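# Six arms sort coloured blocks onto matching tiles

## Task

Place every block on a tile whose colour matches it, resting flat on one full face, with no tile holding more than one block; each block must stay put without any robot supporting it, and at the end all grippers must be open and every arm moved away.

## Robot and tools

ROBOTS. Six identical i2rt Big YAM arms are named arm1 to arm6. Each has six revolute joints, a two-finger parallel gripper and a wrist camera. Fixed room cameras are room_a and room_b. Reach is about 1.0 m from the joint1 axis. The arms do not coordinate with each other: if one stalls, the rest keep moving. Stray objects may occasionally get nudged by something outside your control.

FRAMES. One shared scene frame is used, with the origin on the floor and +z up. The hand point is halfway between the fingertips; its z axis runs along the fingers and the fingers open along its y axis. Each robot's foot pose is never printed, so positions must be judged from images and joint readings. With joint1 and joint6 at 0 and the hand level and forward, the wrist camera rides on top of the hand looking toward the fingertips.

TOOL execute_actions. Arguments: actions (a list holding exactly one action, or empty) and cameras (optional). The single action is an object keyed by robot name ("arm1"..."arm6"); under each name goes "joints", an object of absolute joint targets, not offsets. Allowed keys and ranges, in radians except the gripper:
- joint1_rad -2.879 to 2.879 (done within 0.045): spins the arm about its foot, positive is counter-clockwise seen from above, 0 points where the foot faces.
- joint2_rad 0 to 3.141 (0.14): shoulder; 0 has the upper arm lying back roughly horizontal, increasing raises it then tips it forward.
- joint3_rad 0 to 3.019 (0.09): elbow; 0 is fully folded, increasing opens it.
- joint4_rad -1.692 to 1.57 (0.055): hand pitch, positive tilts fingers up.
- joint5_rad -1.57 to 1.57 (0.03): sideways hand swing, positive toward the arm's right.
- joint6_rad -2.094 to 2.094 (0.035): hand roll, positive clockwise viewed from behind the hand.
- gripper_m 0 to 0.093 metres (0.003): fingertip separation; each pad squeezes with roughly 50 to 62 N at most, less on some grippers.
Any subset of arms and joints may be named; all named motions begin together and finish independently, each within 15 s. Joints have different speeds, so the hand may travel a wide curve between postures. Omitted joints or arms may keep pushing toward earlier targets. Unknown keys or out-of-range numbers reject the whole call with no motion. cameras is a list of names (arm1_cam_wrist ... arm6_cam_wrist, room_a, room_b, or "all"); omitted, null or ["all"] gives every camera, [] gives none. Images come from the end of the call, in the order listed on the "pictures" line. An empty actions list just reports state and images.

TOOL wait: seconds, 0 to 10. Commands nothing; returns the same report as an empty action.

TOOL zoom_image: camera (one camera name) and region [x0, y0, x1, y1] in pixels, top-left origin, at most 504 by 504. Works only on cameras that returned a full image in the latest result.

TOOL read_manual: optional section, only "licences". Moves nothing.

TOOL finished_scene: scene, the integer number of the current scene. Irreversible; the result tells whether the goal was met and may give a new task. Replying without any tool call ends everything.

RESULT LINES. joint_positions gives current readings; gripper_m is the sum of the two finger joints. joint_status tells how each motion in the last accepted action ended. "off_target": it stopped short and may still be pushing. "contact_stop" or "time_out": the old target is dropped and the joint holds where it stopped, except that after time_out a joint can keep a target (at most 0.375, 0.375, 0.113, 0.225, 0.075, 0.3 rad away for joints 1 to 6) and continue pushing, moving on its own if the path clears. "joint command not followed" (often with a "cause:" line) means a self/inter-arm clearance check blocked that arm's joint targets; its gripper target still runs, and blocked joints read "not_followed" and may be retried on every later action until cleared. A call with no action never shows this line. on_its_own lists things not commanded in this call; "held at" gives the target a joint is keeping, not its position. MOTOR HOT appears at 85 °C; OVER-TEMPERATURE FAULT means a motor hit 100 °C and that arm went limp and fell until it cooled; keys then read "limit_stop_at_motor_heat" and should simply be resent. Once any call reports a stop, further execute_actions, wait and finished_scene calls in that same reply are skipped.

CAUTIONS. Never knock objects off the work area or onto the floor. Two arms pressing hard on each other fails the run, and a hard collision may too; nothing in the state reports arm-to-arm contact, and the clearance check can react late and ignores fingers, gripper housings and wrist cameras. Objects touching arms do not count. The arm does not halt on contact and can shove hard; to relieve a pushing joint, command its reported position. Tiny target changes may produce no motion. A joint supporting a load may sag. Sustained pushing or holding heats motors, even while you are deliberating, because the simulation keeps running between replies with the last command held. Avoid drops, slips, slams and hard shoves. Finish with blocks released and arms retracted.

Each tool is called after "Request:" in YAML: its name, and indented under it one key for each argument.

## Session

I'll start by looking at the current state of the scene.

Request:
execute_actions:
  actions: []

Scene clock: 0.00 s.
Motor temperatures (°C, as the motors report them): arm1=[21 19 20 21 19 19] | arm2=[20 21 19 19 21 20] | arm3=[20 19 18 19 20 19] | arm4=[20 20 21 21 19 19] | arm5=[21 19 19 20 21 20] | arm6=[19 21 19 20 21 19]
arm1.joint_positions: joint1_rad=+0.406 joint2_rad=+0.456 joint3_rad=+1.575 joint4_rad=-1.578 joint5_rad=-0.256 joint6_rad=-0.114 gripper_m=+0.094
arm1.joint_status: not commanded
arm1.hand: x=-0.1084 y=-0.0846 z=+1.2466 quat_wxyz=(-0.177, +0.794, -0.298, -0.500) (m; scene frame)
arm2.joint_positions: joint1_rad=+0.423 joint2_rad=+0.536 joint3_rad=+1.661 joint4_rad=-1.257 joint5_rad=-0.100 joint6_rad=-0.316 gripper_m=+0.095
arm2.joint_status: not commanded
arm2.hand: x=+1.1205 y=-0.2499 z=+1.3756 quat_wxyz=(-0.574, +0.544, -0.524, -0.316) (m; scene frame)
arm3.joint_positions: joint1_rad=+0.751 joint2_rad=+0.399 joint3_rad=+1.676 joint4_rad=-1.374 joint5_rad=-0.231 joint6_rad=-0.540 gripper_m=+0.094
arm3.joint_status: not commanded
arm3.hand: x=-0.2001 y=+0.9952 z=+1.3113 quat_wxyz=(-0.329, -0.387, -0.630, +0.587) (m; scene frame)
arm4.joint_positions: joint1_rad=-0.601 joint2_rad=+0.281 joint3_rad=+1.647 joint4_rad=-1.398 joint5_rad=-0.081 joint6_rad=-0.467 gripper_m=+0.095
arm4.joint_status: not commanded
arm4.hand: x=-1.0005 y=-0.7333 z=+1.3661 quat_wxyz=(-0.184, -0.541, -0.476, +0.669) (m; scene frame)
arm5.joint_positions: joint1_rad=+0.105 joint2_rad=+0.449 joint3_rad=+1.513 joint4_rad=-1.276 joint5_rad=-0.219 joint6_rad=-0.705 gripper_m=+0.094
arm5.joint_status: not commanded
arm5.hand: x=+1.3916 y=-1.5216 z=+1.2590 quat_wxyz=(-0.613, +0.298, -0.714, +0.160) (m; scene frame)
arm6.joint_positions: joint1_rad=-0.267 joint2_rad=+0.352 joint3_rad=+1.400 joint4_rad=-1.467 joint5_rad=+0.220 joint6_rad=+0.767 gripper_m=+0.095
arm6.joint_status: not commanded
arm6.hand: x=-1.0160 y=+1.8120 z=+1.2351 quat_wxyz=(-0.422, +0.018, -0.835, -0.352) (m; scene frame)
pictures: arm1_cam_wrist, arm2_cam_wrist, arm3_cam_wrist, arm4_cam_wrist, arm5_cam_wrist, arm6_cam_wrist, room_a, room_b
Images, in order (width x height): arm1_cam_wrist 504x504, arm2_cam_wrist 504x504, arm3_cam_wrist 504x504, arm4_cam_wrist 504x504, arm5_cam_wrist 504x504, arm6_cam_wrist 504x504, room_a 504x504, room_b 504x504.

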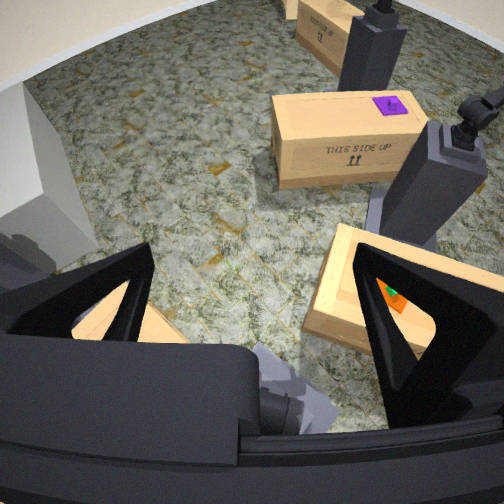

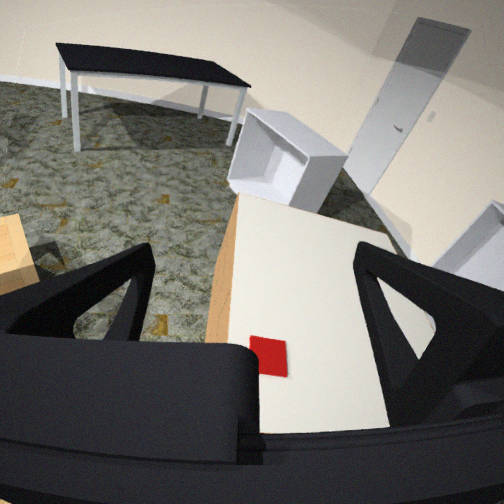

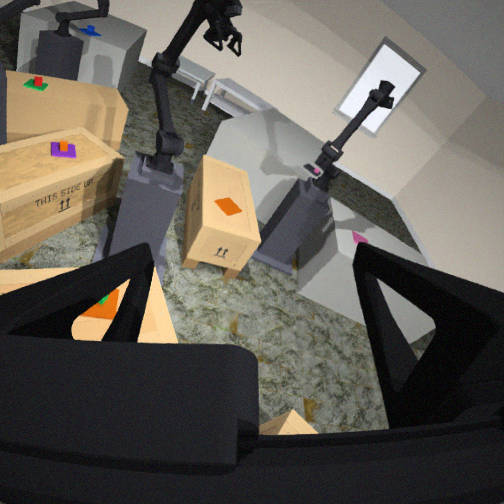

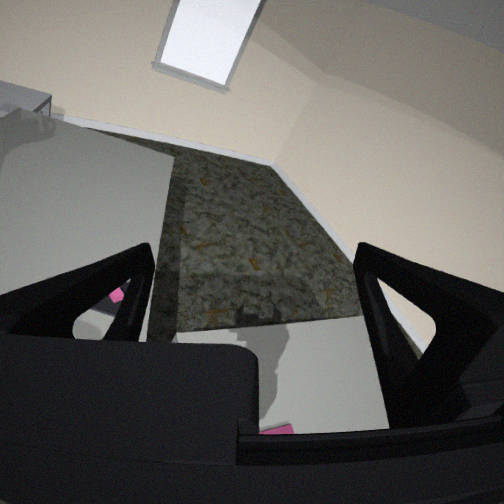

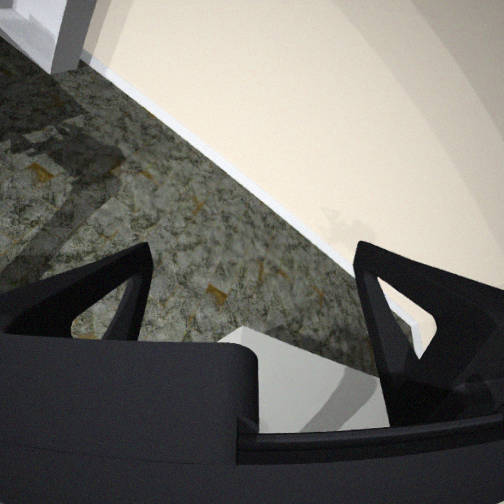

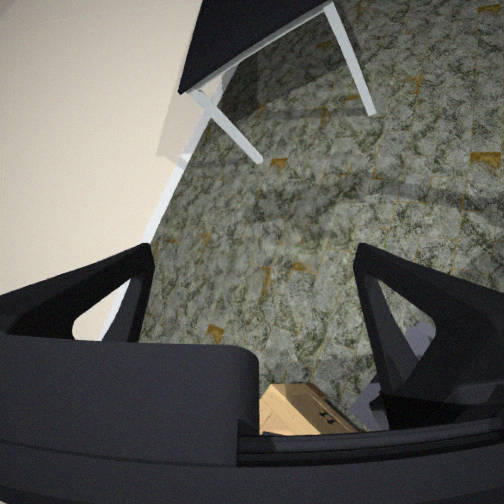

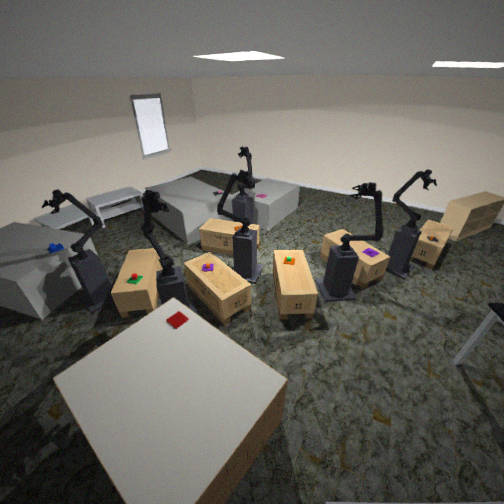

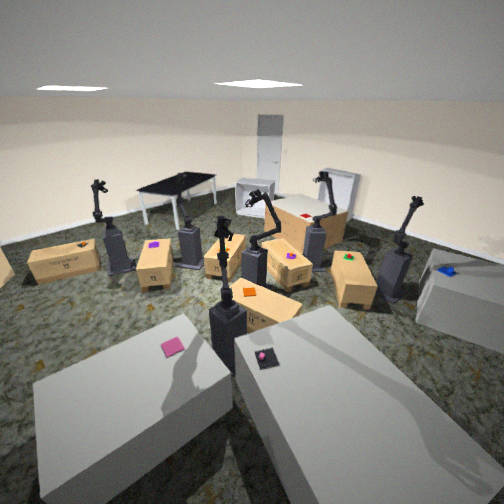

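Request:
zoom_image:
  camera: "room_a"
  region: [0, 140, 252, 340]

Request:
zoom_image:
  camera: "room_a"
  region: [252, 140, 504, 340]

Request:
zoom_image:
  camera: "room_b"
  region: [0, 160, 252, 380]

Request:
zoom_image:
  camera: "room_b"
  region: [200, 160, 504, 380]

Region (0, 140, 252, 340) of room_a's 504x504 image, scaled by 2.000, with more detail than that image has; it fills the top 400 rows of this view, and the rest is white.

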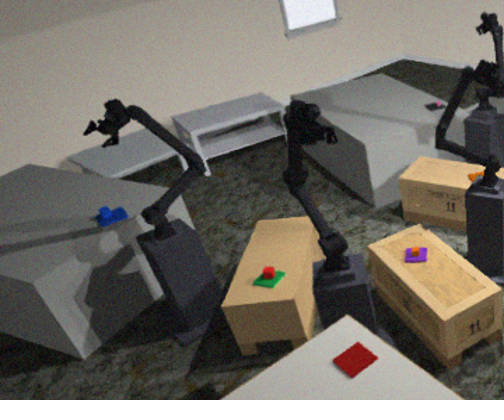

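Region (252, 140, 504, 340) of room_a's 504x504 image, scaled by 2.000, with more detail than that image has; it fills the top 400 rows of this view, and the rest is white.

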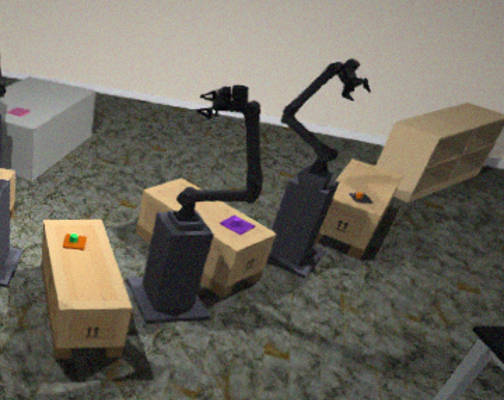

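Region (0, 160, 252, 380) of room_b's 504x504 image, scaled by 2.000, with more detail than that image has; it fills the top 440 rows of this view, and the rest is white.

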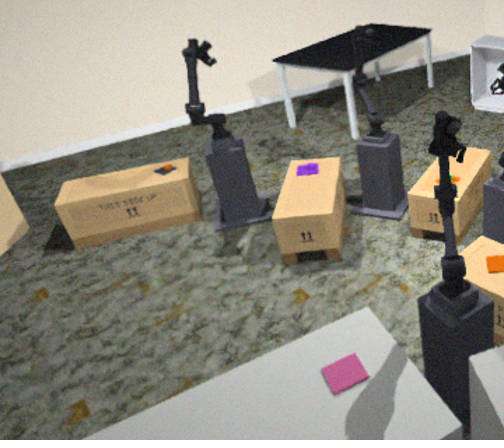

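Region (200, 160, 504, 380) of room_b's 504x504 image, scaled by 1.658, with more detail than that image has; it fills the top 365 rows of this view, and the rest is white.

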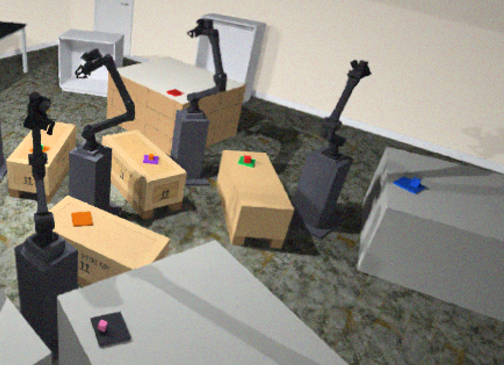

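Request:
execute_actions:
  actions:
    - {"arm1": {"joints": {"joint1_rad": 0.0, "joint2_rad": 1.48, "joint3_rad": 1.18, "joint4_rad": -1.27, "joint5_rad": 0, "joint6_rad": 0}}, "arm2": {"joints": {"joint1_rad": -2.21, "joint2_rad": 1.48, "joint3_rad": 1.18, "joint4_rad": -1.27, "joint5_rad": 0, "joint6_rad": 0}}, "arm3": {"joints": {"joint1_rad": -1.22, "joint2_rad": 1.48, "joint3_rad": 1.18, "joint4_rad": -1.27, "joint5_rad": 0, "joint6_rad": 0}}, "arm4": {"joints": {"joint1_rad": 0.3, "joint2_rad": 1.48, "joint3_rad": 1.18, "joint4_rad": -1.27, "joint5_rad": 0, "joint6_rad": 0}}, "arm5": {"joints": {"joint1_rad": -0.8, "joint2_rad": 1.48, "joint3_rad": 1.18, "joint4_rad": -1.27, "joint5_rad": 0, "joint6_rad": 0}}, "arm6": {"joints": {"joint1_rad": 1.0, "joint2_rad": 1.48, "joint3_rad": 1.18, "joint4_rad": -1.27, "joint5_rad": 0, "joint6_rad": 0}}}

Scene clock: 114.77 s.
Motor temperatures (°C, as the motors report them): arm1=[21 19 23 21 19 19] | arm2=[20 22 22 19 21 20] | arm3=[20 19 19 19 20 19] | arm4=[20 21 22 21 19 19] | arm5=[21 20 22 20 21 20] | arm6=[19 21 22 20 21 19]
arm1.joint_positions: joint1_rad=+0.002 joint2_rad=+1.475 joint3_rad=+1.170 joint4_rad=-1.275 joint5_rad=-0.003 joint6_rad=-0.008 gripper_m=+0.094
arm1.joint_status: all done
arm1.hand: x=-0.0941 y=+0.2642 z=+0.8005 quat_wxyz=(+0.008, +0.771, -0.637, +0.007) (m; scene frame)
arm2.joint_positions: joint1_rad=-2.209 joint2_rad=+1.472 joint3_rad=+1.159 joint4_rad=-1.257 joint5_rad=-0.001 joint6_rad=-0.008 gripper_m=+0.095
arm2.joint_status: all done
arm2.hand: x=+1.1444 y=-0.8020 z=+0.8366 quat_wxyz=(-0.002, -0.651, -0.759, +0.005) (m; scene frame)
arm3.joint_positions: joint1_rad=-1.224 joint2_rad=+1.485 joint3_rad=+1.156 joint4_rad=-1.266 joint5_rad=-0.001 joint6_rad=-0.011 gripper_m=+0.094
arm3.joint_status: all done
arm3.hand: x=-0.5400 y=+1.3127 z=+0.7698 quat_wxyz=(-0.003, -0.945, +0.327, -0.016) (m; scene frame)
arm4.joint_positions: joint1_rad=+0.299 joint2_rad=+1.475 joint3_rad=+1.184 joint4_rad=-1.275 joint5_rad=+0.002 joint6_rad=-0.011 gripper_m=+0.095
arm4.joint_status: all done
arm4.hand: x=-0.9070 y=-1.1343 z=+0.8591 quat_wxyz=(-0.006, -0.614, -0.789, -0.002) (m; scene frame)
arm5.joint_positions: joint1_rad=-0.808 joint2_rad=+1.484 joint3_rad=+1.173 joint4_rad=-1.276 joint5_rad=-0.002 joint6_rad=-0.013 gripper_m=+0.094
arm5.joint_status: all done
arm5.hand: x=+1.4854 y=-1.8932 z=+0.7682 quat_wxyz=(+0.006, -0.473, -0.881, -0.010) (m; scene frame)
arm6.joint_positions: joint1_rad=+1.006 joint2_rad=+1.478 joint3_rad=+1.173 joint4_rad=-1.279 joint5_rad=+0.000 joint6_rad=+0.008 gripper_m=+0.095
arm6.joint_status: all done
arm6.hand: x=-1.3595 y=+2.0818 z=+0.8324 quat_wxyz=(+0.002, +0.896, -0.444, +0.005) (m; scene frame)
pictures: arm1_cam_wrist, arm2_cam_wrist, arm3_cam_wrist, arm4_cam_wrist, arm5_cam_wrist, arm6_cam_wrist, room_a, room_b
Images, in order (width x height): arm1_cam_wrist 504x504, arm2_cam_wrist 504x504, arm3_cam_wrist 504x504, arm4_cam_wrist 504x504, arm5_cam_wrist 504x504, arm6_cam_wrist 504x504, room_a 504x504, room_b 504x504.

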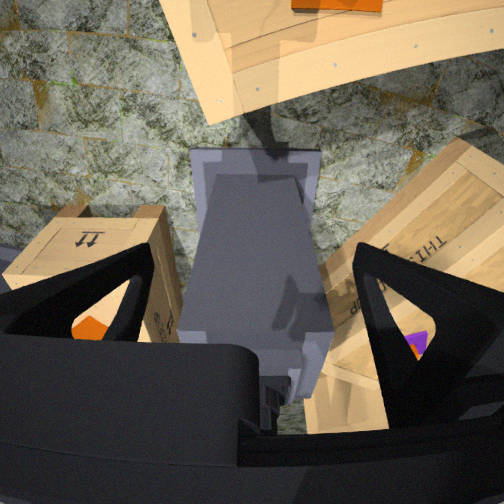

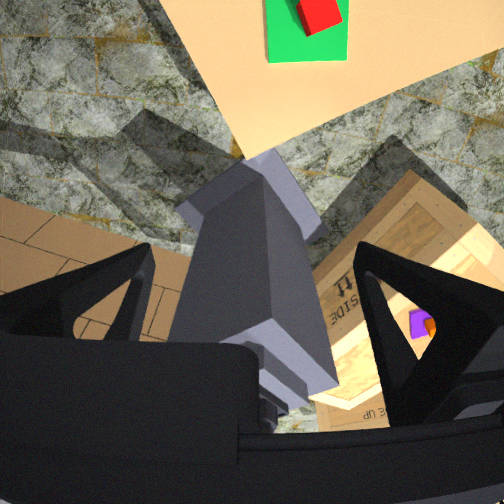

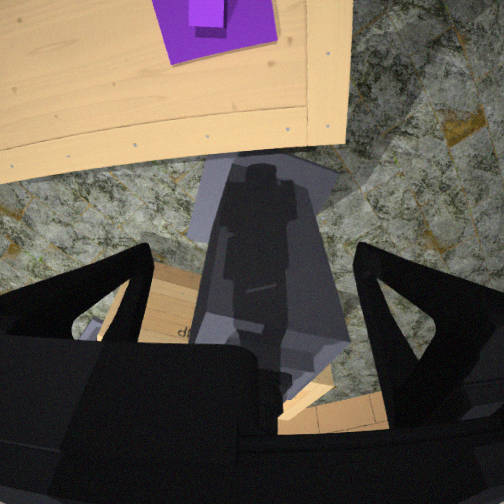

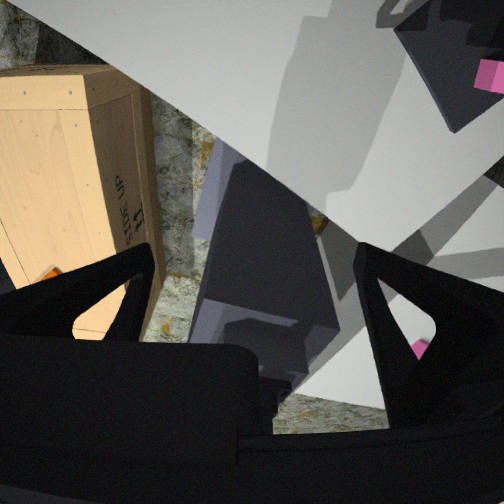

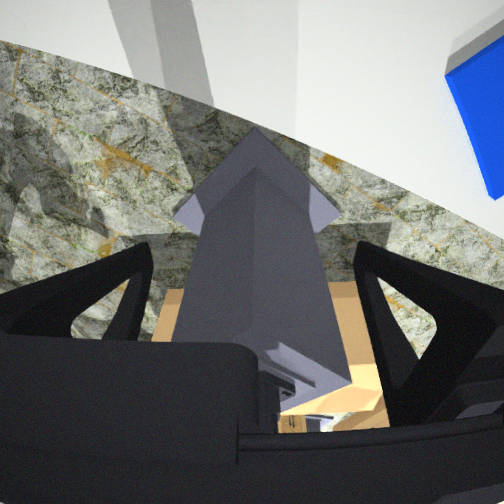

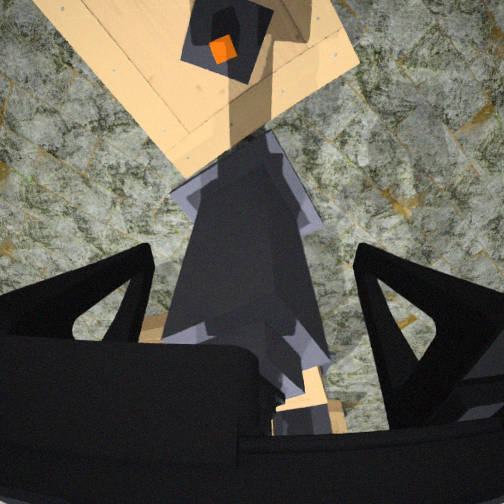

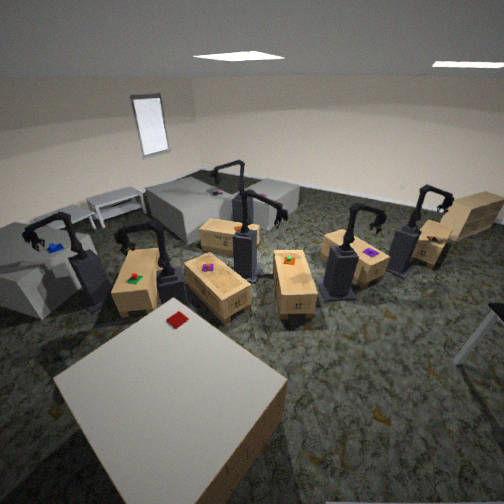

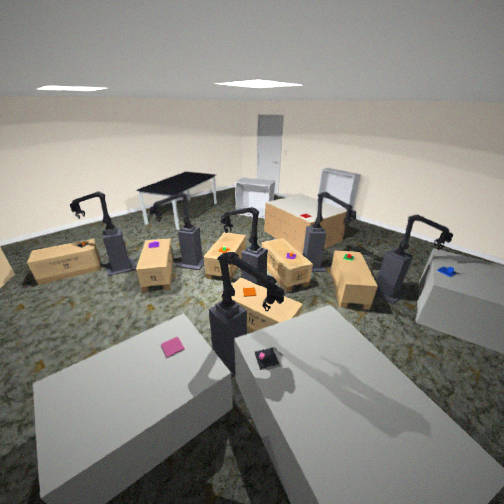

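Request:
zoom_image:
  camera: "arm6_cam_wrist"
  region: [126, 0, 378, 200]

Request:
zoom_image:
  camera: "arm2_cam_wrist"
  region: [152, 0, 404, 200]

Region (126, 0, 378, 200) of arm6_cam_wrist's 504x504 image, scaled by 2.000, with more detail than that image has; it fills the top 400 rows of this view, and the rest is white.

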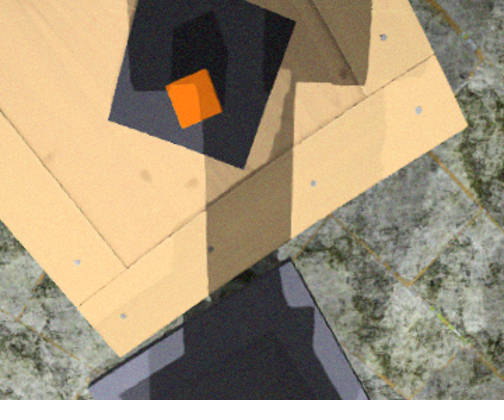

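Region (152, 0, 404, 200) of arm2_cam_wrist's 504x504 image, scaled by 2.000, with more detail than that image has; it fills the top 400 rows of this view, and the rest is white.

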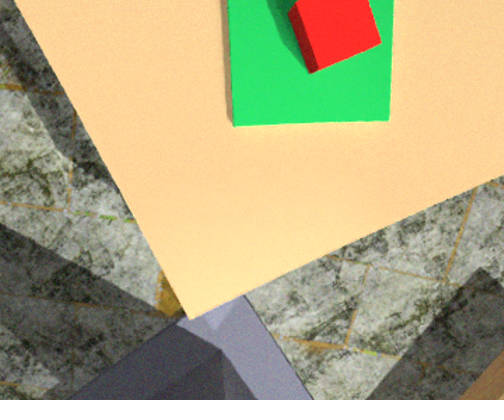

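Request:
zoom_image:
  camera: "arm1_cam_wrist"
  region: [126, 100, 378, 352]

Region (126, 100, 378, 352) of arm1_cam_wrist's 504x504 image, scaled by 2.000, with more detail than that image has.

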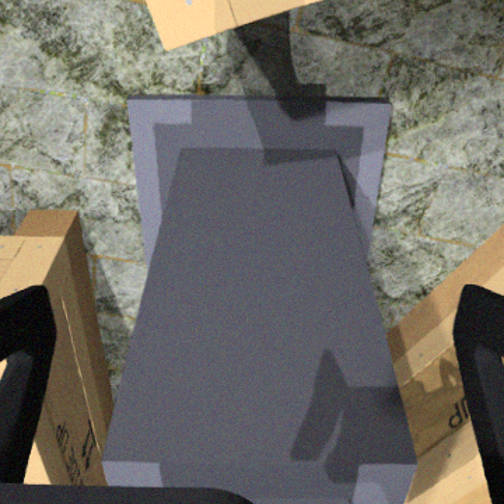

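Request:
execute_actions:
  actions:
    - {"arm1": {"joints": {"joint1_rad": -0.2, "joint2_rad": 1.97, "joint3_rad": 1.546, "joint4_rad": -1.147}}, "arm2": {"joints": {"joint1_rad": -2.39, "joint2_rad": 1.876, "joint3_rad": 1.399, "joint4_rad": -1.094}}, "arm3": {"joints": {"joint1_rad": -1.14, "joint2_rad": 1.876, "joint3_rad": 1.399, "joint4_rad": -1.094}}, "arm4": {"joints": {"joint1_rad": -0.2, "joint2_rad": 1.7075, "joint3_rad": 1.359, "joint4_rad": -1.222}}, "arm5": {"joints": {"joint1_rad": -1.4, "joint2_rad": 1.7075, "joint3_rad": 1.359, "joint4_rad": -1.222}}, "arm6": {"joints": {"joint1_rad": 1.09, "joint2_rad": 1.7845, "joint3_rad": 1.263, "joint4_rad": -1.049}}}
  cameras: ["arm1_cam_wrist", "arm2_cam_wrist", "arm3_cam_wrist", "arm4_cam_wrist", "arm5_cam_wrist", "arm6_cam_wrist"]

Scene clock: 182.67 s.
Motor temperatures (°C, as the motors report them): arm1=[21 20 26 21 19 19] | arm2=[20 23 26 19 21 20] | arm3=[20 20 23 19 20 19] | arm4=[20 21 25 21 19 19] | arm5=[21 21 23 20 21 21] | arm6=[19 22 23 20 21 19]
arm1.joint_positions: joint1_rad=-0.206 joint2_rad=+1.978 joint3_rad=+1.504 joint4_rad=-1.149 joint5_rad=-0.002 joint6_rad=-0.007 gripper_m=+0.094
arm1.joint_status: all done
arm1.hand: x=-0.0036 y=+0.4151 z=+0.6769 quat_wxyz=(+0.023, +0.699, -0.714, +0.023) (m; scene frame)
arm2.joint_positions: joint1_rad=-2.401 joint2_rad=+1.888 joint3_rad=+1.365 joint4_rad=-1.102 joint5_rad=-0.001 joint6_rad=-0.007 gripper_m=+0.095
arm2.joint_status: all done
arm2.hand: x=+1.0593 y=-0.9133 z=+0.7201 quat_wxyz=(+0.016, -0.721, -0.693, -0.015) (m; scene frame)
arm3.joint_positions: joint1_rad=-1.135 joint2_rad=+1.900 joint3_rad=+1.375 joint4_rad=-1.096 joint5_rad=-0.001 joint6_rad=-0.011 gripper_m=+0.094
arm3.joint_status: all done
arm3.hand: x=-0.6554 y=+1.3464 z=+0.6540 quat_wxyz=(-0.007, -0.958, +0.284, -0.029) (m; scene frame)
arm4.joint_positions: joint1_rad=-0.212 joint2_rad=+1.711 joint3_rad=+1.320 joint4_rad=-1.227 joint5_rad=+0.001 joint6_rad=-0.009 gripper_m=+0.095
arm4.joint_status: all done
arm4.hand: x=-1.1356 y=-1.1913 z=+0.8028 quat_wxyz=(+0.010, -0.794, -0.607, -0.023) (m; scene frame)
arm5.joint_positions: joint1_rad=-1.402 joint2_rad=+1.729 joint3_rad=+1.319 joint4_rad=-1.227 joint5_rad=+0.000 joint6_rad=-0.011 gripper_m=+0.094
arm5.joint_status: all done
arm5.hand: x=+1.2493 y=-2.0252 z=+0.7113 quat_wxyz=(+0.024, -0.711, -0.703, -0.029) (m; scene frame)
arm6.joint_positions: joint1_rad=+1.096 joint2_rad=+1.797 joint3_rad=+1.245 joint4_rad=-1.065 joint5_rad=+0.000 joint6_rad=+0.007 gripper_m=+0.095
arm6.joint_status: all done
arm6.hand: x=-1.4368 y=+2.1101 z=+0.7174 quat_wxyz=(+0.008, +0.915, -0.403, +0.020) (m; scene frame)
pictures: arm1_cam_wrist, arm2_cam_wrist, arm3_cam_wrist, arm4_cam_wrist, arm5_cam_wrist, arm6_cam_wrist
Images, in order (width x height): arm1_cam_wrist 504x504, arm2_cam_wrist 504x504, arm3_cam_wrist 504x504, arm4_cam_wrist 504x504, arm5_cam_wrist 504x504, arm6_cam_wrist 504x504.

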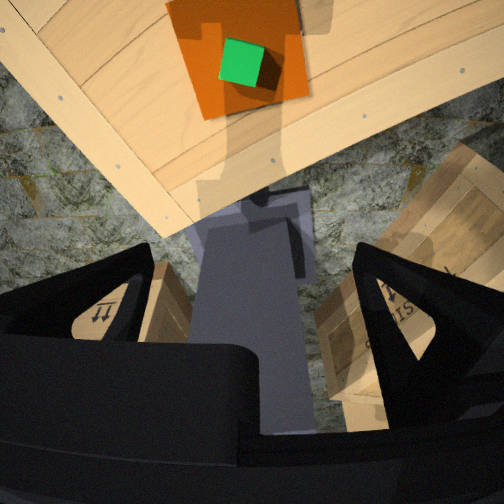

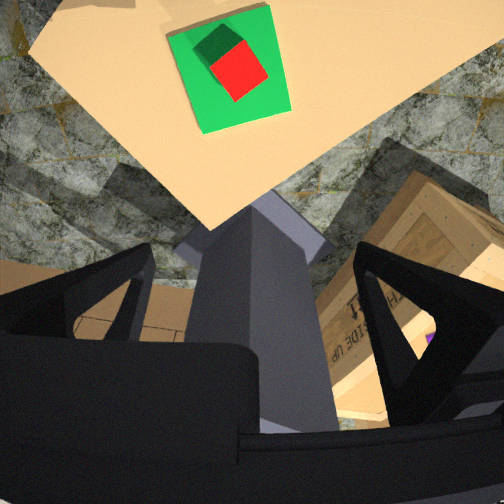

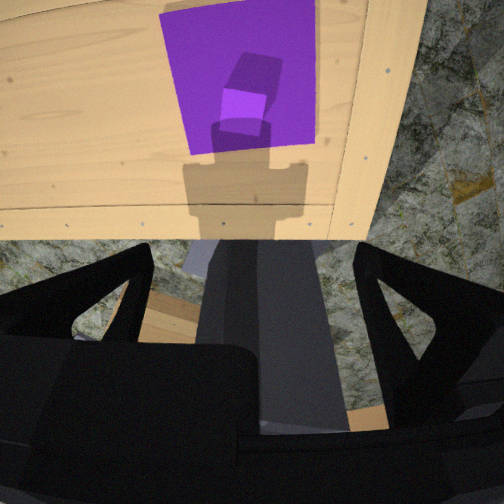

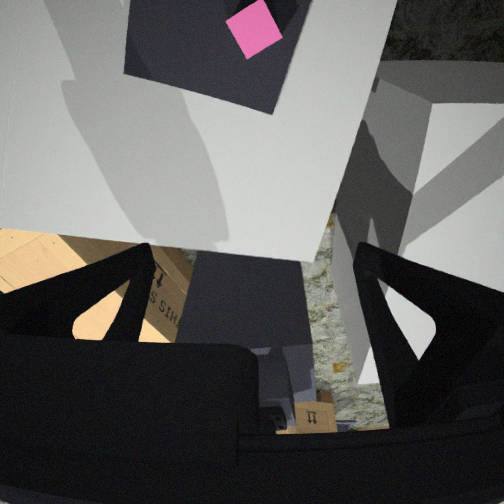

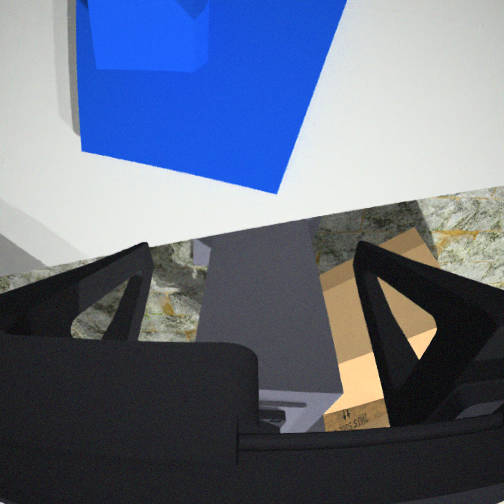

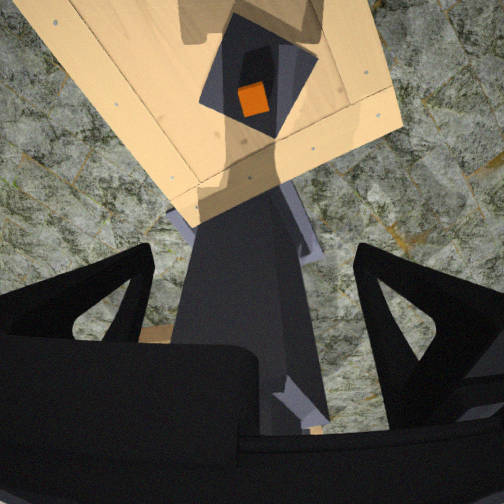

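Request:
execute_actions:
  actions:
    - {"arm1": {"joints": {"joint1_rad": -0.18, "joint2_rad": 2.232, "joint3_rad": 1.50, "joint4_rad": -0.818}}, "arm2": {"joints": {"joint1_rad": -2.37, "joint2_rad": 2.236, "joint3_rad": 1.427, "joint4_rad": -0.71}}, "arm3": {"joints": {"joint1_rad": -0.6, "joint2_rad": 1.16, "joint3_rad": 0.87, "joint4_rad": -1.28}}, "arm4": {"joints": {"joint1_rad": -0.2, "joint2_rad": 1.895, "joint3_rad": 1.50, "joint4_rad": -1.13}}, "arm5": {"joints": {"joint1_rad": -1.22, "joint2_rad": 1.87, "joint3_rad": 1.735, "joint4_rad": -1.37}}, "arm6": {"joints": {"joint1_rad": 1.09, "joint2_rad": 2.21, "joint3_rad": 1.118, "joint4_rad": -0.445}}}
  cameras: ["arm1_cam_wrist", "arm2_cam_wrist", "arm4_cam_wrist", "arm5_cam_wrist", "arm6_cam_wrist"]

Scene clock: 253.57 s.
Motor temperatures (°C, as the motors report them): arm1=[21 23 28 21 19 19] | arm2=[20 25 27 19 21 20] | arm3=[20 22 23 19 20 19] | arm4=[20 23 29 21 19 19] | arm5=[21 22 26 20 21 21] | arm6=[19 23 24 20 21 19]
arm1.joint_positions: joint1_rad=-0.185 joint2_rad=+2.234 joint3_rad=+1.487 joint4_rad=-0.828 joint5_rad=-0.002 joint6_rad=-0.007 gripper_m=+0.094
arm1.joint_status: all done
arm1.hand: x=-0.0146 y=+0.4404 z=+0.5270 quat_wxyz=(+0.005, +0.707, -0.707, +0.006) (m; scene frame)
arm2.joint_positions: joint1_rad=-2.379 joint2_rad=+2.262 joint3_rad=+1.405 joint4_rad=-0.724 joint5_rad=-0.001 joint6_rad=-0.007 gripper_m=+0.095
arm2.joint_status: all done
arm2.hand: x=+1.0691 y=-0.9564 z=+0.5321 quat_wxyz=(+0.001, -0.713, -0.701, +0.001) (m; scene frame)
arm3.joint_positions: joint1_rad=-0.606 joint2_rad=+1.162 joint3_rad=+0.866 joint4_rad=-1.277 joint5_rad=-0.001 joint6_rad=-0.010 gripper_m=+0.094
arm3.joint_status: all done
arm3.hand: x=-0.5163 y=+1.0718 z=+0.7731 quat_wxyz=(-0.001, -1.000, +0.024, -0.006) (m; scene frame)
arm4.joint_positions: joint1_rad=-0.212 joint2_rad=+1.892 joint3_rad=+1.467 joint4_rad=-1.138 joint5_rad=+0.001 joint6_rad=-0.009 gripper_m=+0.095
arm4.joint_status: all done
arm4.hand: x=-1.1546 y=-1.2606 z=+0.7624 quat_wxyz=(-0.006, -0.794, -0.608, -0.002) (m; scene frame)
arm5.joint_positions: joint1_rad=-1.219 joint2_rad=+1.881 joint3_rad=+1.690 joint4_rad=-1.357 joint5_rad=+0.000 joint6_rad=-0.011 gripper_m=+0.094
arm5.joint_status: all done
arm5.hand: x=+1.3531 y=-2.1184 z=+0.7671 quat_wxyz=(-0.009, -0.644, -0.765, +0.003) (m; scene frame)
arm6.joint_positions: joint1_rad=+1.096 joint2_rad=+2.222 joint3_rad=+1.104 joint4_rad=-0.463 joint5_rad=+0.000 joint6_rad=+0.007 gripper_m=+0.095
arm6.joint_status: all done
arm6.hand: x=-1.4253 y=+2.0982 z=+0.4800 quat_wxyz=(+0.001, +0.915, -0.403, +0.004) (m; scene frame)
pictures: arm1_cam_wrist, arm2_cam_wrist, arm4_cam_wrist, arm5_cam_wrist, arm6_cam_wrist
Images, in order (width x height): arm1_cam_wrist 504x504, arm2_cam_wrist 504x504, arm4_cam_wrist 504x504, arm5_cam_wrist 504x504, arm6_cam_wrist 504x504.

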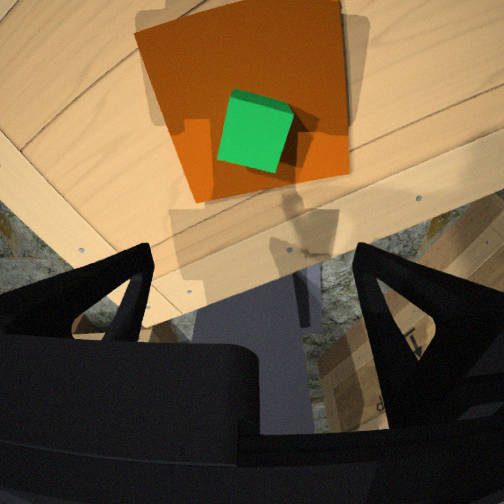

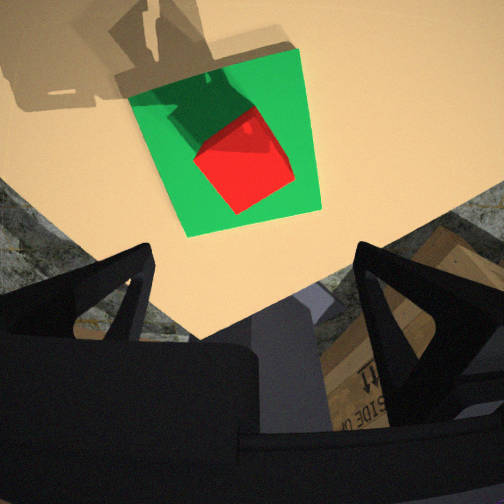

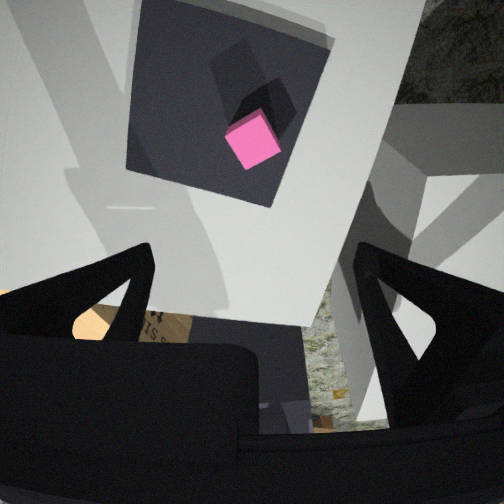

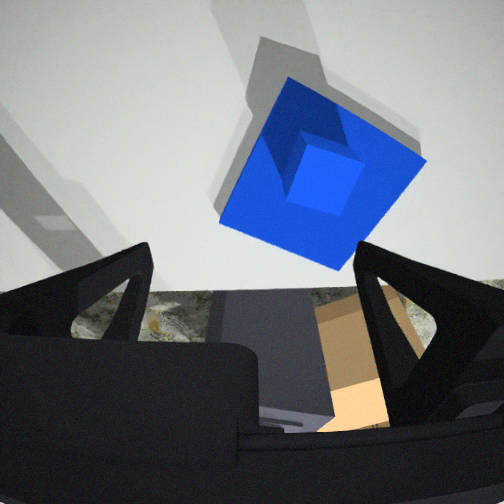

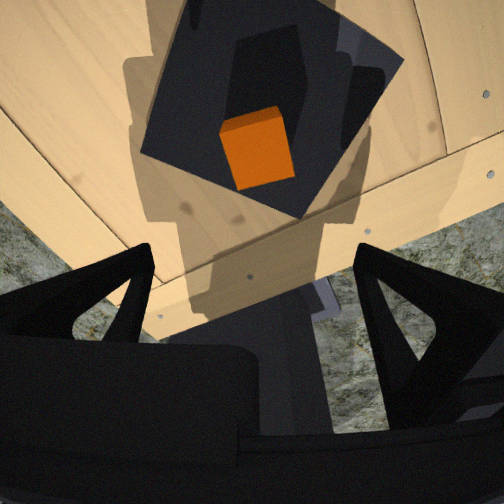

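Request:
execute_actions:
  actions:
    - {"arm1": {"joints": {"joint2_rad": 2.365, "joint3_rad": 1.687, "joint4_rad": -0.83, "joint6_rad": 0.26}}, "arm2": {"joints": {"joint1_rad": -2.36, "joint2_rad": 2.38, "joint3_rad": 1.502, "joint4_rad": -0.638, "joint6_rad": -0.615}}, "arm4": {"joints": {"joint2_rad": 1.99, "joint3_rad": 1.516, "joint4_rad": -1.057, "joint6_rad": -0.565}}, "arm5": {"joints": {"joint2_rad": 1.16, "joint3_rad": 0.87, "joint4_rad": -1.28}}, "arm6": {"joints": {"joint2_rad": 2.323, "joint3_rad": 1.238, "joint4_rad": -0.44, "joint6_rad": -0.245}}}
  cameras: ["arm1_cam_wrist", "arm2_cam_wrist", "arm4_cam_wrist", "arm6_cam_wrist"]

Scene clock: 362.50 s.
Motor temperatures (°C, as the motors report them): arm1=[21 25 27 21 19 19] | arm2=[20 28 26 19 21 20] | arm3=[20 20 24 19 20 19] | arm4=[20 25 31 21 19 19] | arm5=[21 24 29 20 21 21] | arm6=[19 24 22 20 21 19]
arm1.joint_positions: joint1_rad=-0.185 joint2_rad=+2.358 joint3_rad=+1.648 joint4_rad=-0.828 joint5_rad=-0.002 joint6_rad=+0.251 gripper_m=+0.094
arm1.joint_status: all done
arm1.hand: x=-0.0142 y=+0.4880 z=+0.5000 quat_wxyz=(-0.007, +0.610, -0.792, -0.008) (m; scene frame)
arm2.joint_positions: joint1_rad=-2.372 joint2_rad=+2.375 joint3_rad=+1.479 joint4_rad=-0.648 joint5_rad=-0.001 joint6_rad=-0.605 gripper_m=+0.095
arm2.joint_status: all done
arm2.hand: x=+1.0722 y=-0.9807 z=+0.4880 quat_wxyz=(-0.007, -0.472, -0.881, +0.017) (m; scene frame)
arm3.joint_positions: joint1_rad=-0.606 joint2_rad=+1.162 joint3_rad=+0.866 joint4_rad=-1.277 joint5_rad=-0.001 joint6_rad=-0.010 gripper_m=+0.094
arm3.joint_status: not commanded
arm3.hand: x=-0.5163 y=+1.0718 z=+0.7731 quat_wxyz=(-0.001, -1.000, +0.024, -0.006) (m; scene frame)
arm4.joint_positions: joint1_rad=-0.212 joint2_rad=+1.984 joint3_rad=+1.475 joint4_rad=-1.072 joint5_rad=+0.001 joint6_rad=-0.554 gripper_m=+0.095
arm4.joint_status: all done
arm4.hand: x=-1.1572 y=-1.2721 z=+0.7161 quat_wxyz=(-0.003, -0.602, -0.799, -0.008) (m; scene frame)
arm5.joint_positions: joint1_rad=-1.219 joint2_rad=+1.161 joint3_rad=+0.865 joint4_rad=-1.287 joint5_rad=+0.000 joint6_rad=-0.011 gripper_m=+0.094
arm5.joint_status: all done
arm5.hand: x=+1.3070 y=-1.8348 z=+0.7645 quat_wxyz=(+0.005, -0.644, -0.765, -0.009) (m; scene frame)
arm6.joint_positions: joint1_rad=+1.096 joint2_rad=+2.306 joint3_rad=+1.225 joint4_rad=-0.451 joint5_rad=+0.000 joint6_rad=-0.237 gripper_m=+0.095
arm6.joint_status: all done
arm6.hand: x=-1.4564 y=+2.1318 z=+0.4623 quat_wxyz=(-0.011, +0.957, -0.289, -0.018) (m; scene frame)
pictures: arm1_cam_wrist, arm2_cam_wrist, arm4_cam_wrist, arm6_cam_wrist
Images, in order (width x height): arm1_cam_wrist 504x504, arm2_cam_wrist 504x504, arm4_cam_wrist 504x504, arm6_cam_wrist 504x504.

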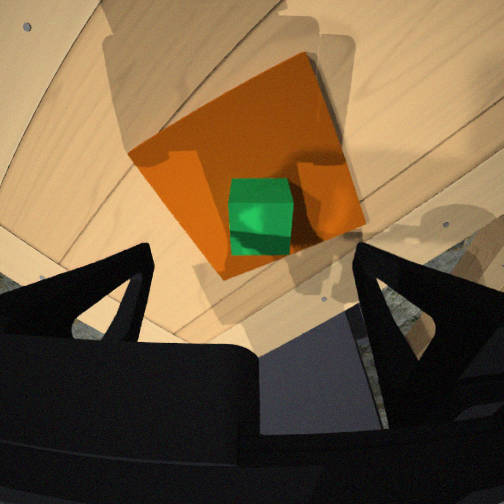

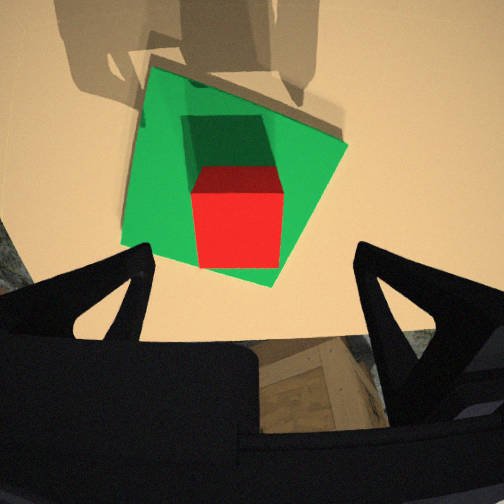

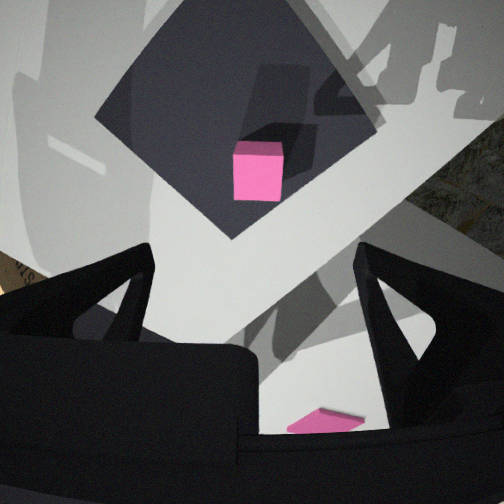

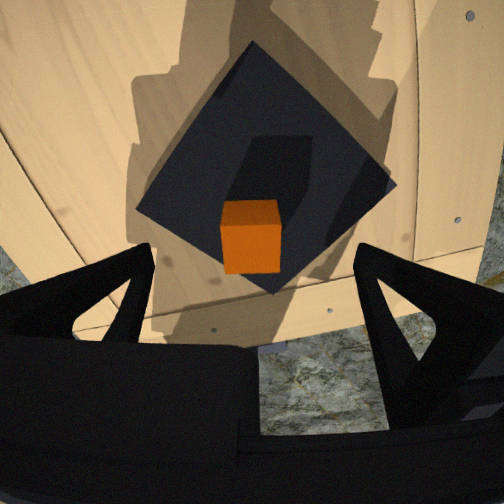

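Request:
zoom_image:
  camera: "arm2_cam_wrist"
  region: [126, 140, 378, 300]

Request:
zoom_image:
  camera: "arm1_cam_wrist"
  region: [126, 140, 378, 300]

Request:
zoom_image:
  camera: "arm6_cam_wrist"
  region: [126, 140, 378, 300]

Request:
zoom_image:
  camera: "arm4_cam_wrist"
  region: [126, 120, 378, 280]

Region (126, 140, 378, 300) of arm2_cam_wrist's 504x504 image, scaled by 2.000, with more detail than that image has; it fills the top 320 rows of this view, and the rest is white.

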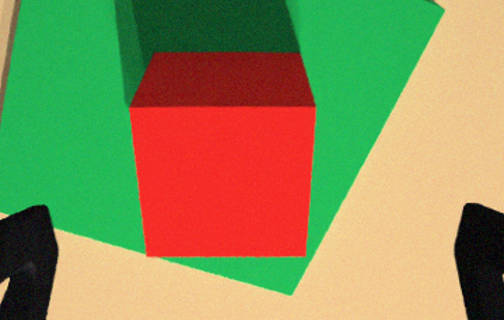

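Region (126, 140, 378, 300) of arm1_cam_wrist's 504x504 image, scaled by 2.000, with more detail than that image has; it fills the top 320 rows of this view, and the rest is white.

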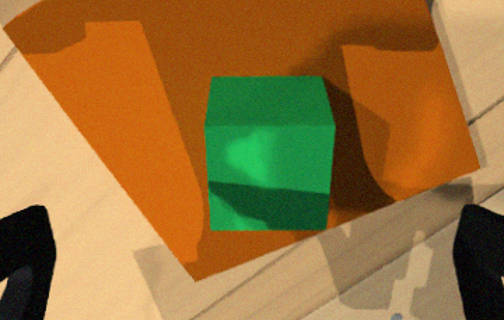

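Region (126, 140, 378, 300) of arm6_cam_wrist's 504x504 image, scaled by 2.000, with more detail than that image has; it fills the top 320 rows of this view, and the rest is white.

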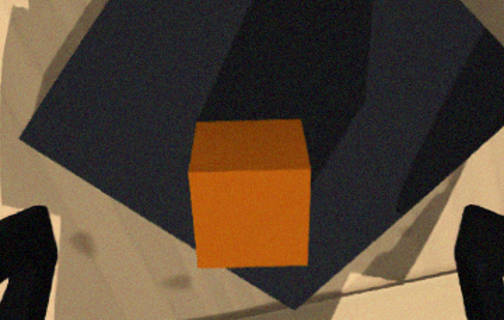

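Region (126, 120, 378, 280) of arm4_cam_wrist's 504x504 image, scaled by 2.000, with more detail than that image has; it fills the top 320 rows of this view, and the rest is white.

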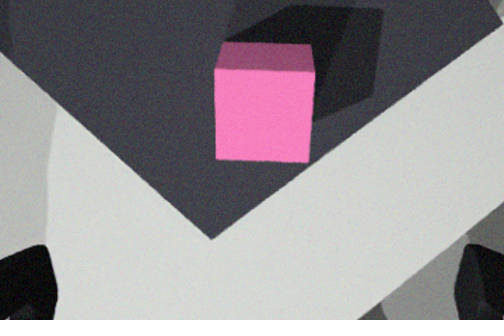

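Request:
execute_actions:
  actions:
    - {"arm1": {"joints": {"joint1_rad": -0.198, "joint2_rad": 2.44, "joint3_rad": 1.753, "joint4_rad": -0.845}}, "arm2": {"joints": {"joint1_rad": -2.344, "joint2_rad": 2.47, "joint3_rad": 1.566, "joint4_rad": -0.665}}, "arm4": {"joints": {"joint1_rad": -0.187, "joint2_rad": 2.075, "joint3_rad": 1.535, "joint4_rad": -0.98}}, "arm6": {"joints": {"joint2_rad": 2.39, "joint3_rad": 1.292, "joint4_rad": -0.48}}}
  cameras: ["arm1_cam_wrist", "arm2_cam_wrist", "arm4_cam_wrist", "arm6_cam_wrist"]

Scene clock: 473.97 s.
Motor temperatures (°C, as the motors report them): arm1=[21 27 30 21 19 19] | arm2=[20 28 26 19 21 20] | arm3=[20 20 24 19 20 19] | arm4=[20 26 33 21 19 19] | arm5=[21 22 27 20 21 21] | arm6=[19 24 22 20 21 19]
arm1.joint_positions: joint1_rad=-0.188 joint2_rad=+2.426 joint3_rad=+1.722 joint4_rad=-0.837 joint5_rad=-0.002 joint6_rad=+0.252 gripper_m=+0.094
arm1.joint_status: all done
arm1.hand: x=-0.0121 y=+0.5024 z=+0.4792 quat_wxyz=(-0.006, +0.609, -0.793, -0.007) (m; scene frame)
arm2.joint_positions: joint1_rad=-2.353 joint2_rad=+2.461 joint3_rad=+1.535 joint4_rad=-0.654 joint5_rad=-0.001 joint6_rad=-0.606 gripper_m=+0.095
arm2.joint_status: all done
arm2.hand: x=+1.0834 y=-0.9806 z=+0.4529 quat_wxyz=(+0.001, -0.463, -0.886, +0.001) (m; scene frame)
arm3.joint_positions: joint1_rad=-0.606 joint2_rad=+1.162 joint3_rad=+0.866 joint4_rad=-1.277 joint5_rad=-0.001 joint6_rad=-0.010 gripper_m=+0.094
arm3.joint_status: not commanded
arm3.hand: x=-0.5163 y=+1.0718 z=+0.7731 quat_wxyz=(-0.001, -1.000, +0.024, -0.006) (m; scene frame)
arm4.joint_positions: joint1_rad=-0.198 joint2_rad=+2.064 joint3_rad=+1.497 joint4_rad=-0.995 joint5_rad=+0.001 joint6_rad=-0.554 gripper_m=+0.095
arm4.joint_status: all done
arm4.hand: x=-1.1538 y=-1.2914 z=+0.6787 quat_wxyz=(-0.007, -0.596, -0.803, +0.001) (m; scene frame)
arm5.joint_positions: joint1_rad=-1.219 joint2_rad=+1.161 joint3_rad=+0.865 joint4_rad=-1.287 joint5_rad=+0.000 joint6_rad=-0.011 gripper_m=+0.094
arm5.joint_status: not commanded
arm5.hand: x=+1.3070 y=-1.8348 z=+0.7645 quat_wxyz=(+0.005, -0.644, -0.765, -0.009) (m; scene frame)
arm6.joint_positions: joint1_rad=+1.096 joint2_rad=+2.376 joint3_rad=+1.276 joint4_rad=-0.465 joint5_rad=+0.000 joint6_rad=-0.238 gripper_m=+0.095
arm6.joint_status: all done
arm6.hand: x=-1.4571 y=+2.1325 z=+0.4368 quat_wxyz=(-0.003, +0.957, -0.288, -0.003) (m; scene frame)
pictures: arm1_cam_wrist, arm2_cam_wrist, arm4_cam_wrist, arm6_cam_wrist
Images, in order (width x height): arm1_cam_wrist 504x504, arm2_cam_wrist 504x504, arm4_cam_wrist 504x504, arm6_cam_wrist 504x504.

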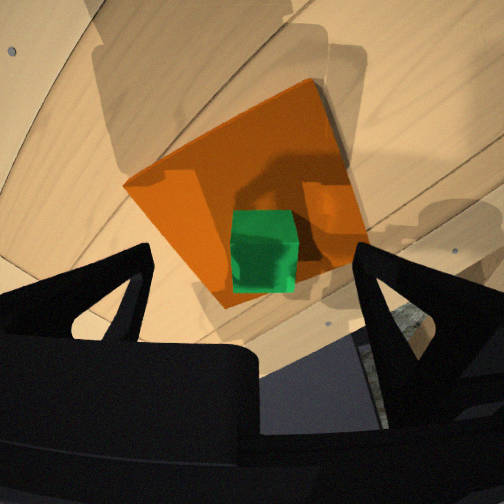

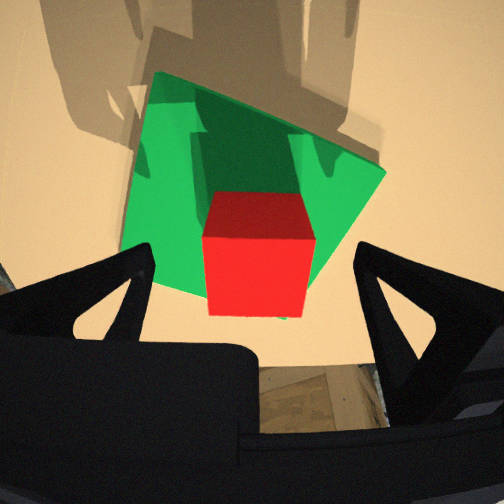

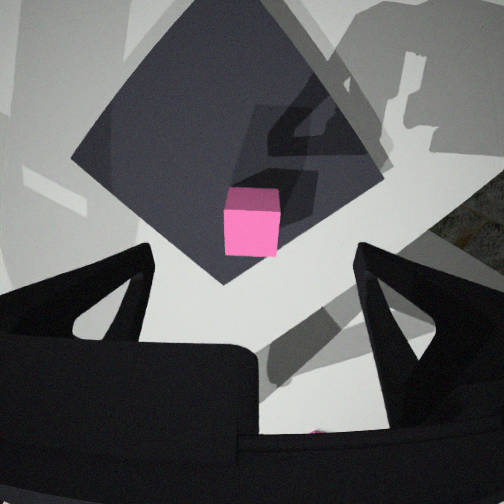

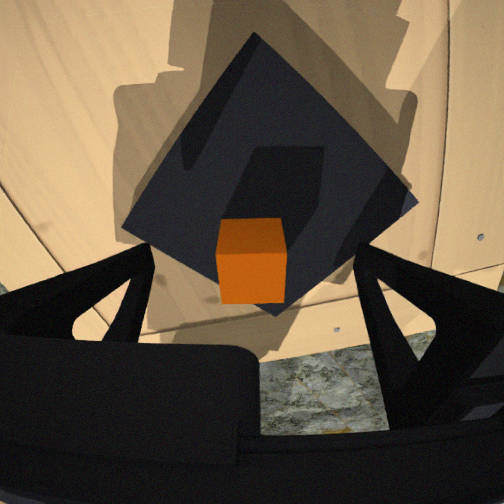

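Request:
zoom_image:
  camera: "arm2_cam_wrist"
  region: [126, 170, 378, 340]

Request:
zoom_image:
  camera: "arm1_cam_wrist"
  region: [126, 170, 378, 340]

Request:
zoom_image:
  camera: "arm6_cam_wrist"
  region: [126, 170, 378, 340]

Request:
zoom_image:
  camera: "arm4_cam_wrist"
  region: [126, 170, 378, 340]

Region (126, 170, 378, 340) of arm2_cam_wrist's 504x504 image, scaled by 2.000, with more detail than that image has; it fills the top 340 rows of this view, and the rest is white.

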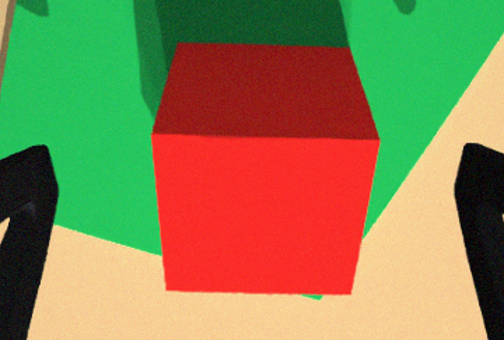

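Region (126, 170, 378, 340) of arm1_cam_wrist's 504x504 image, scaled by 2.000, with more detail than that image has; it fills the top 340 rows of this view, and the rest is white.

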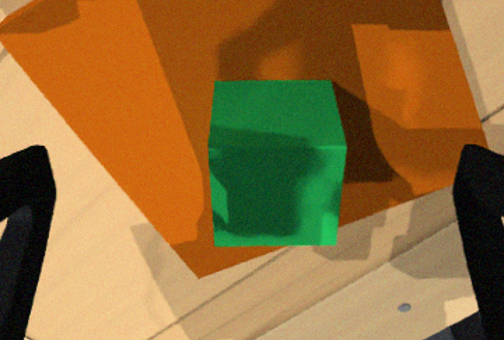

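Region (126, 170, 378, 340) of arm6_cam_wrist's 504x504 image, scaled by 2.000, with more detail than that image has; it fills the top 340 rows of this view, and the rest is white.

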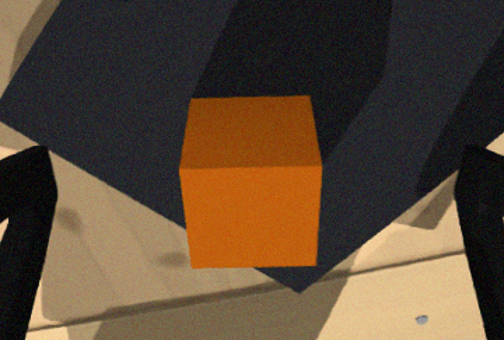

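Region (126, 170, 378, 340) of arm4_cam_wrist's 504x504 image, scaled by 2.000, with more detail than that image has; it fills the top 340 rows of this view, and the rest is white.

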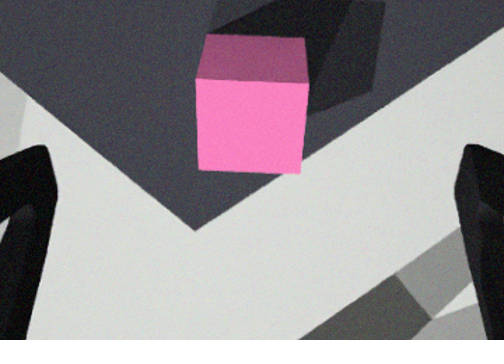

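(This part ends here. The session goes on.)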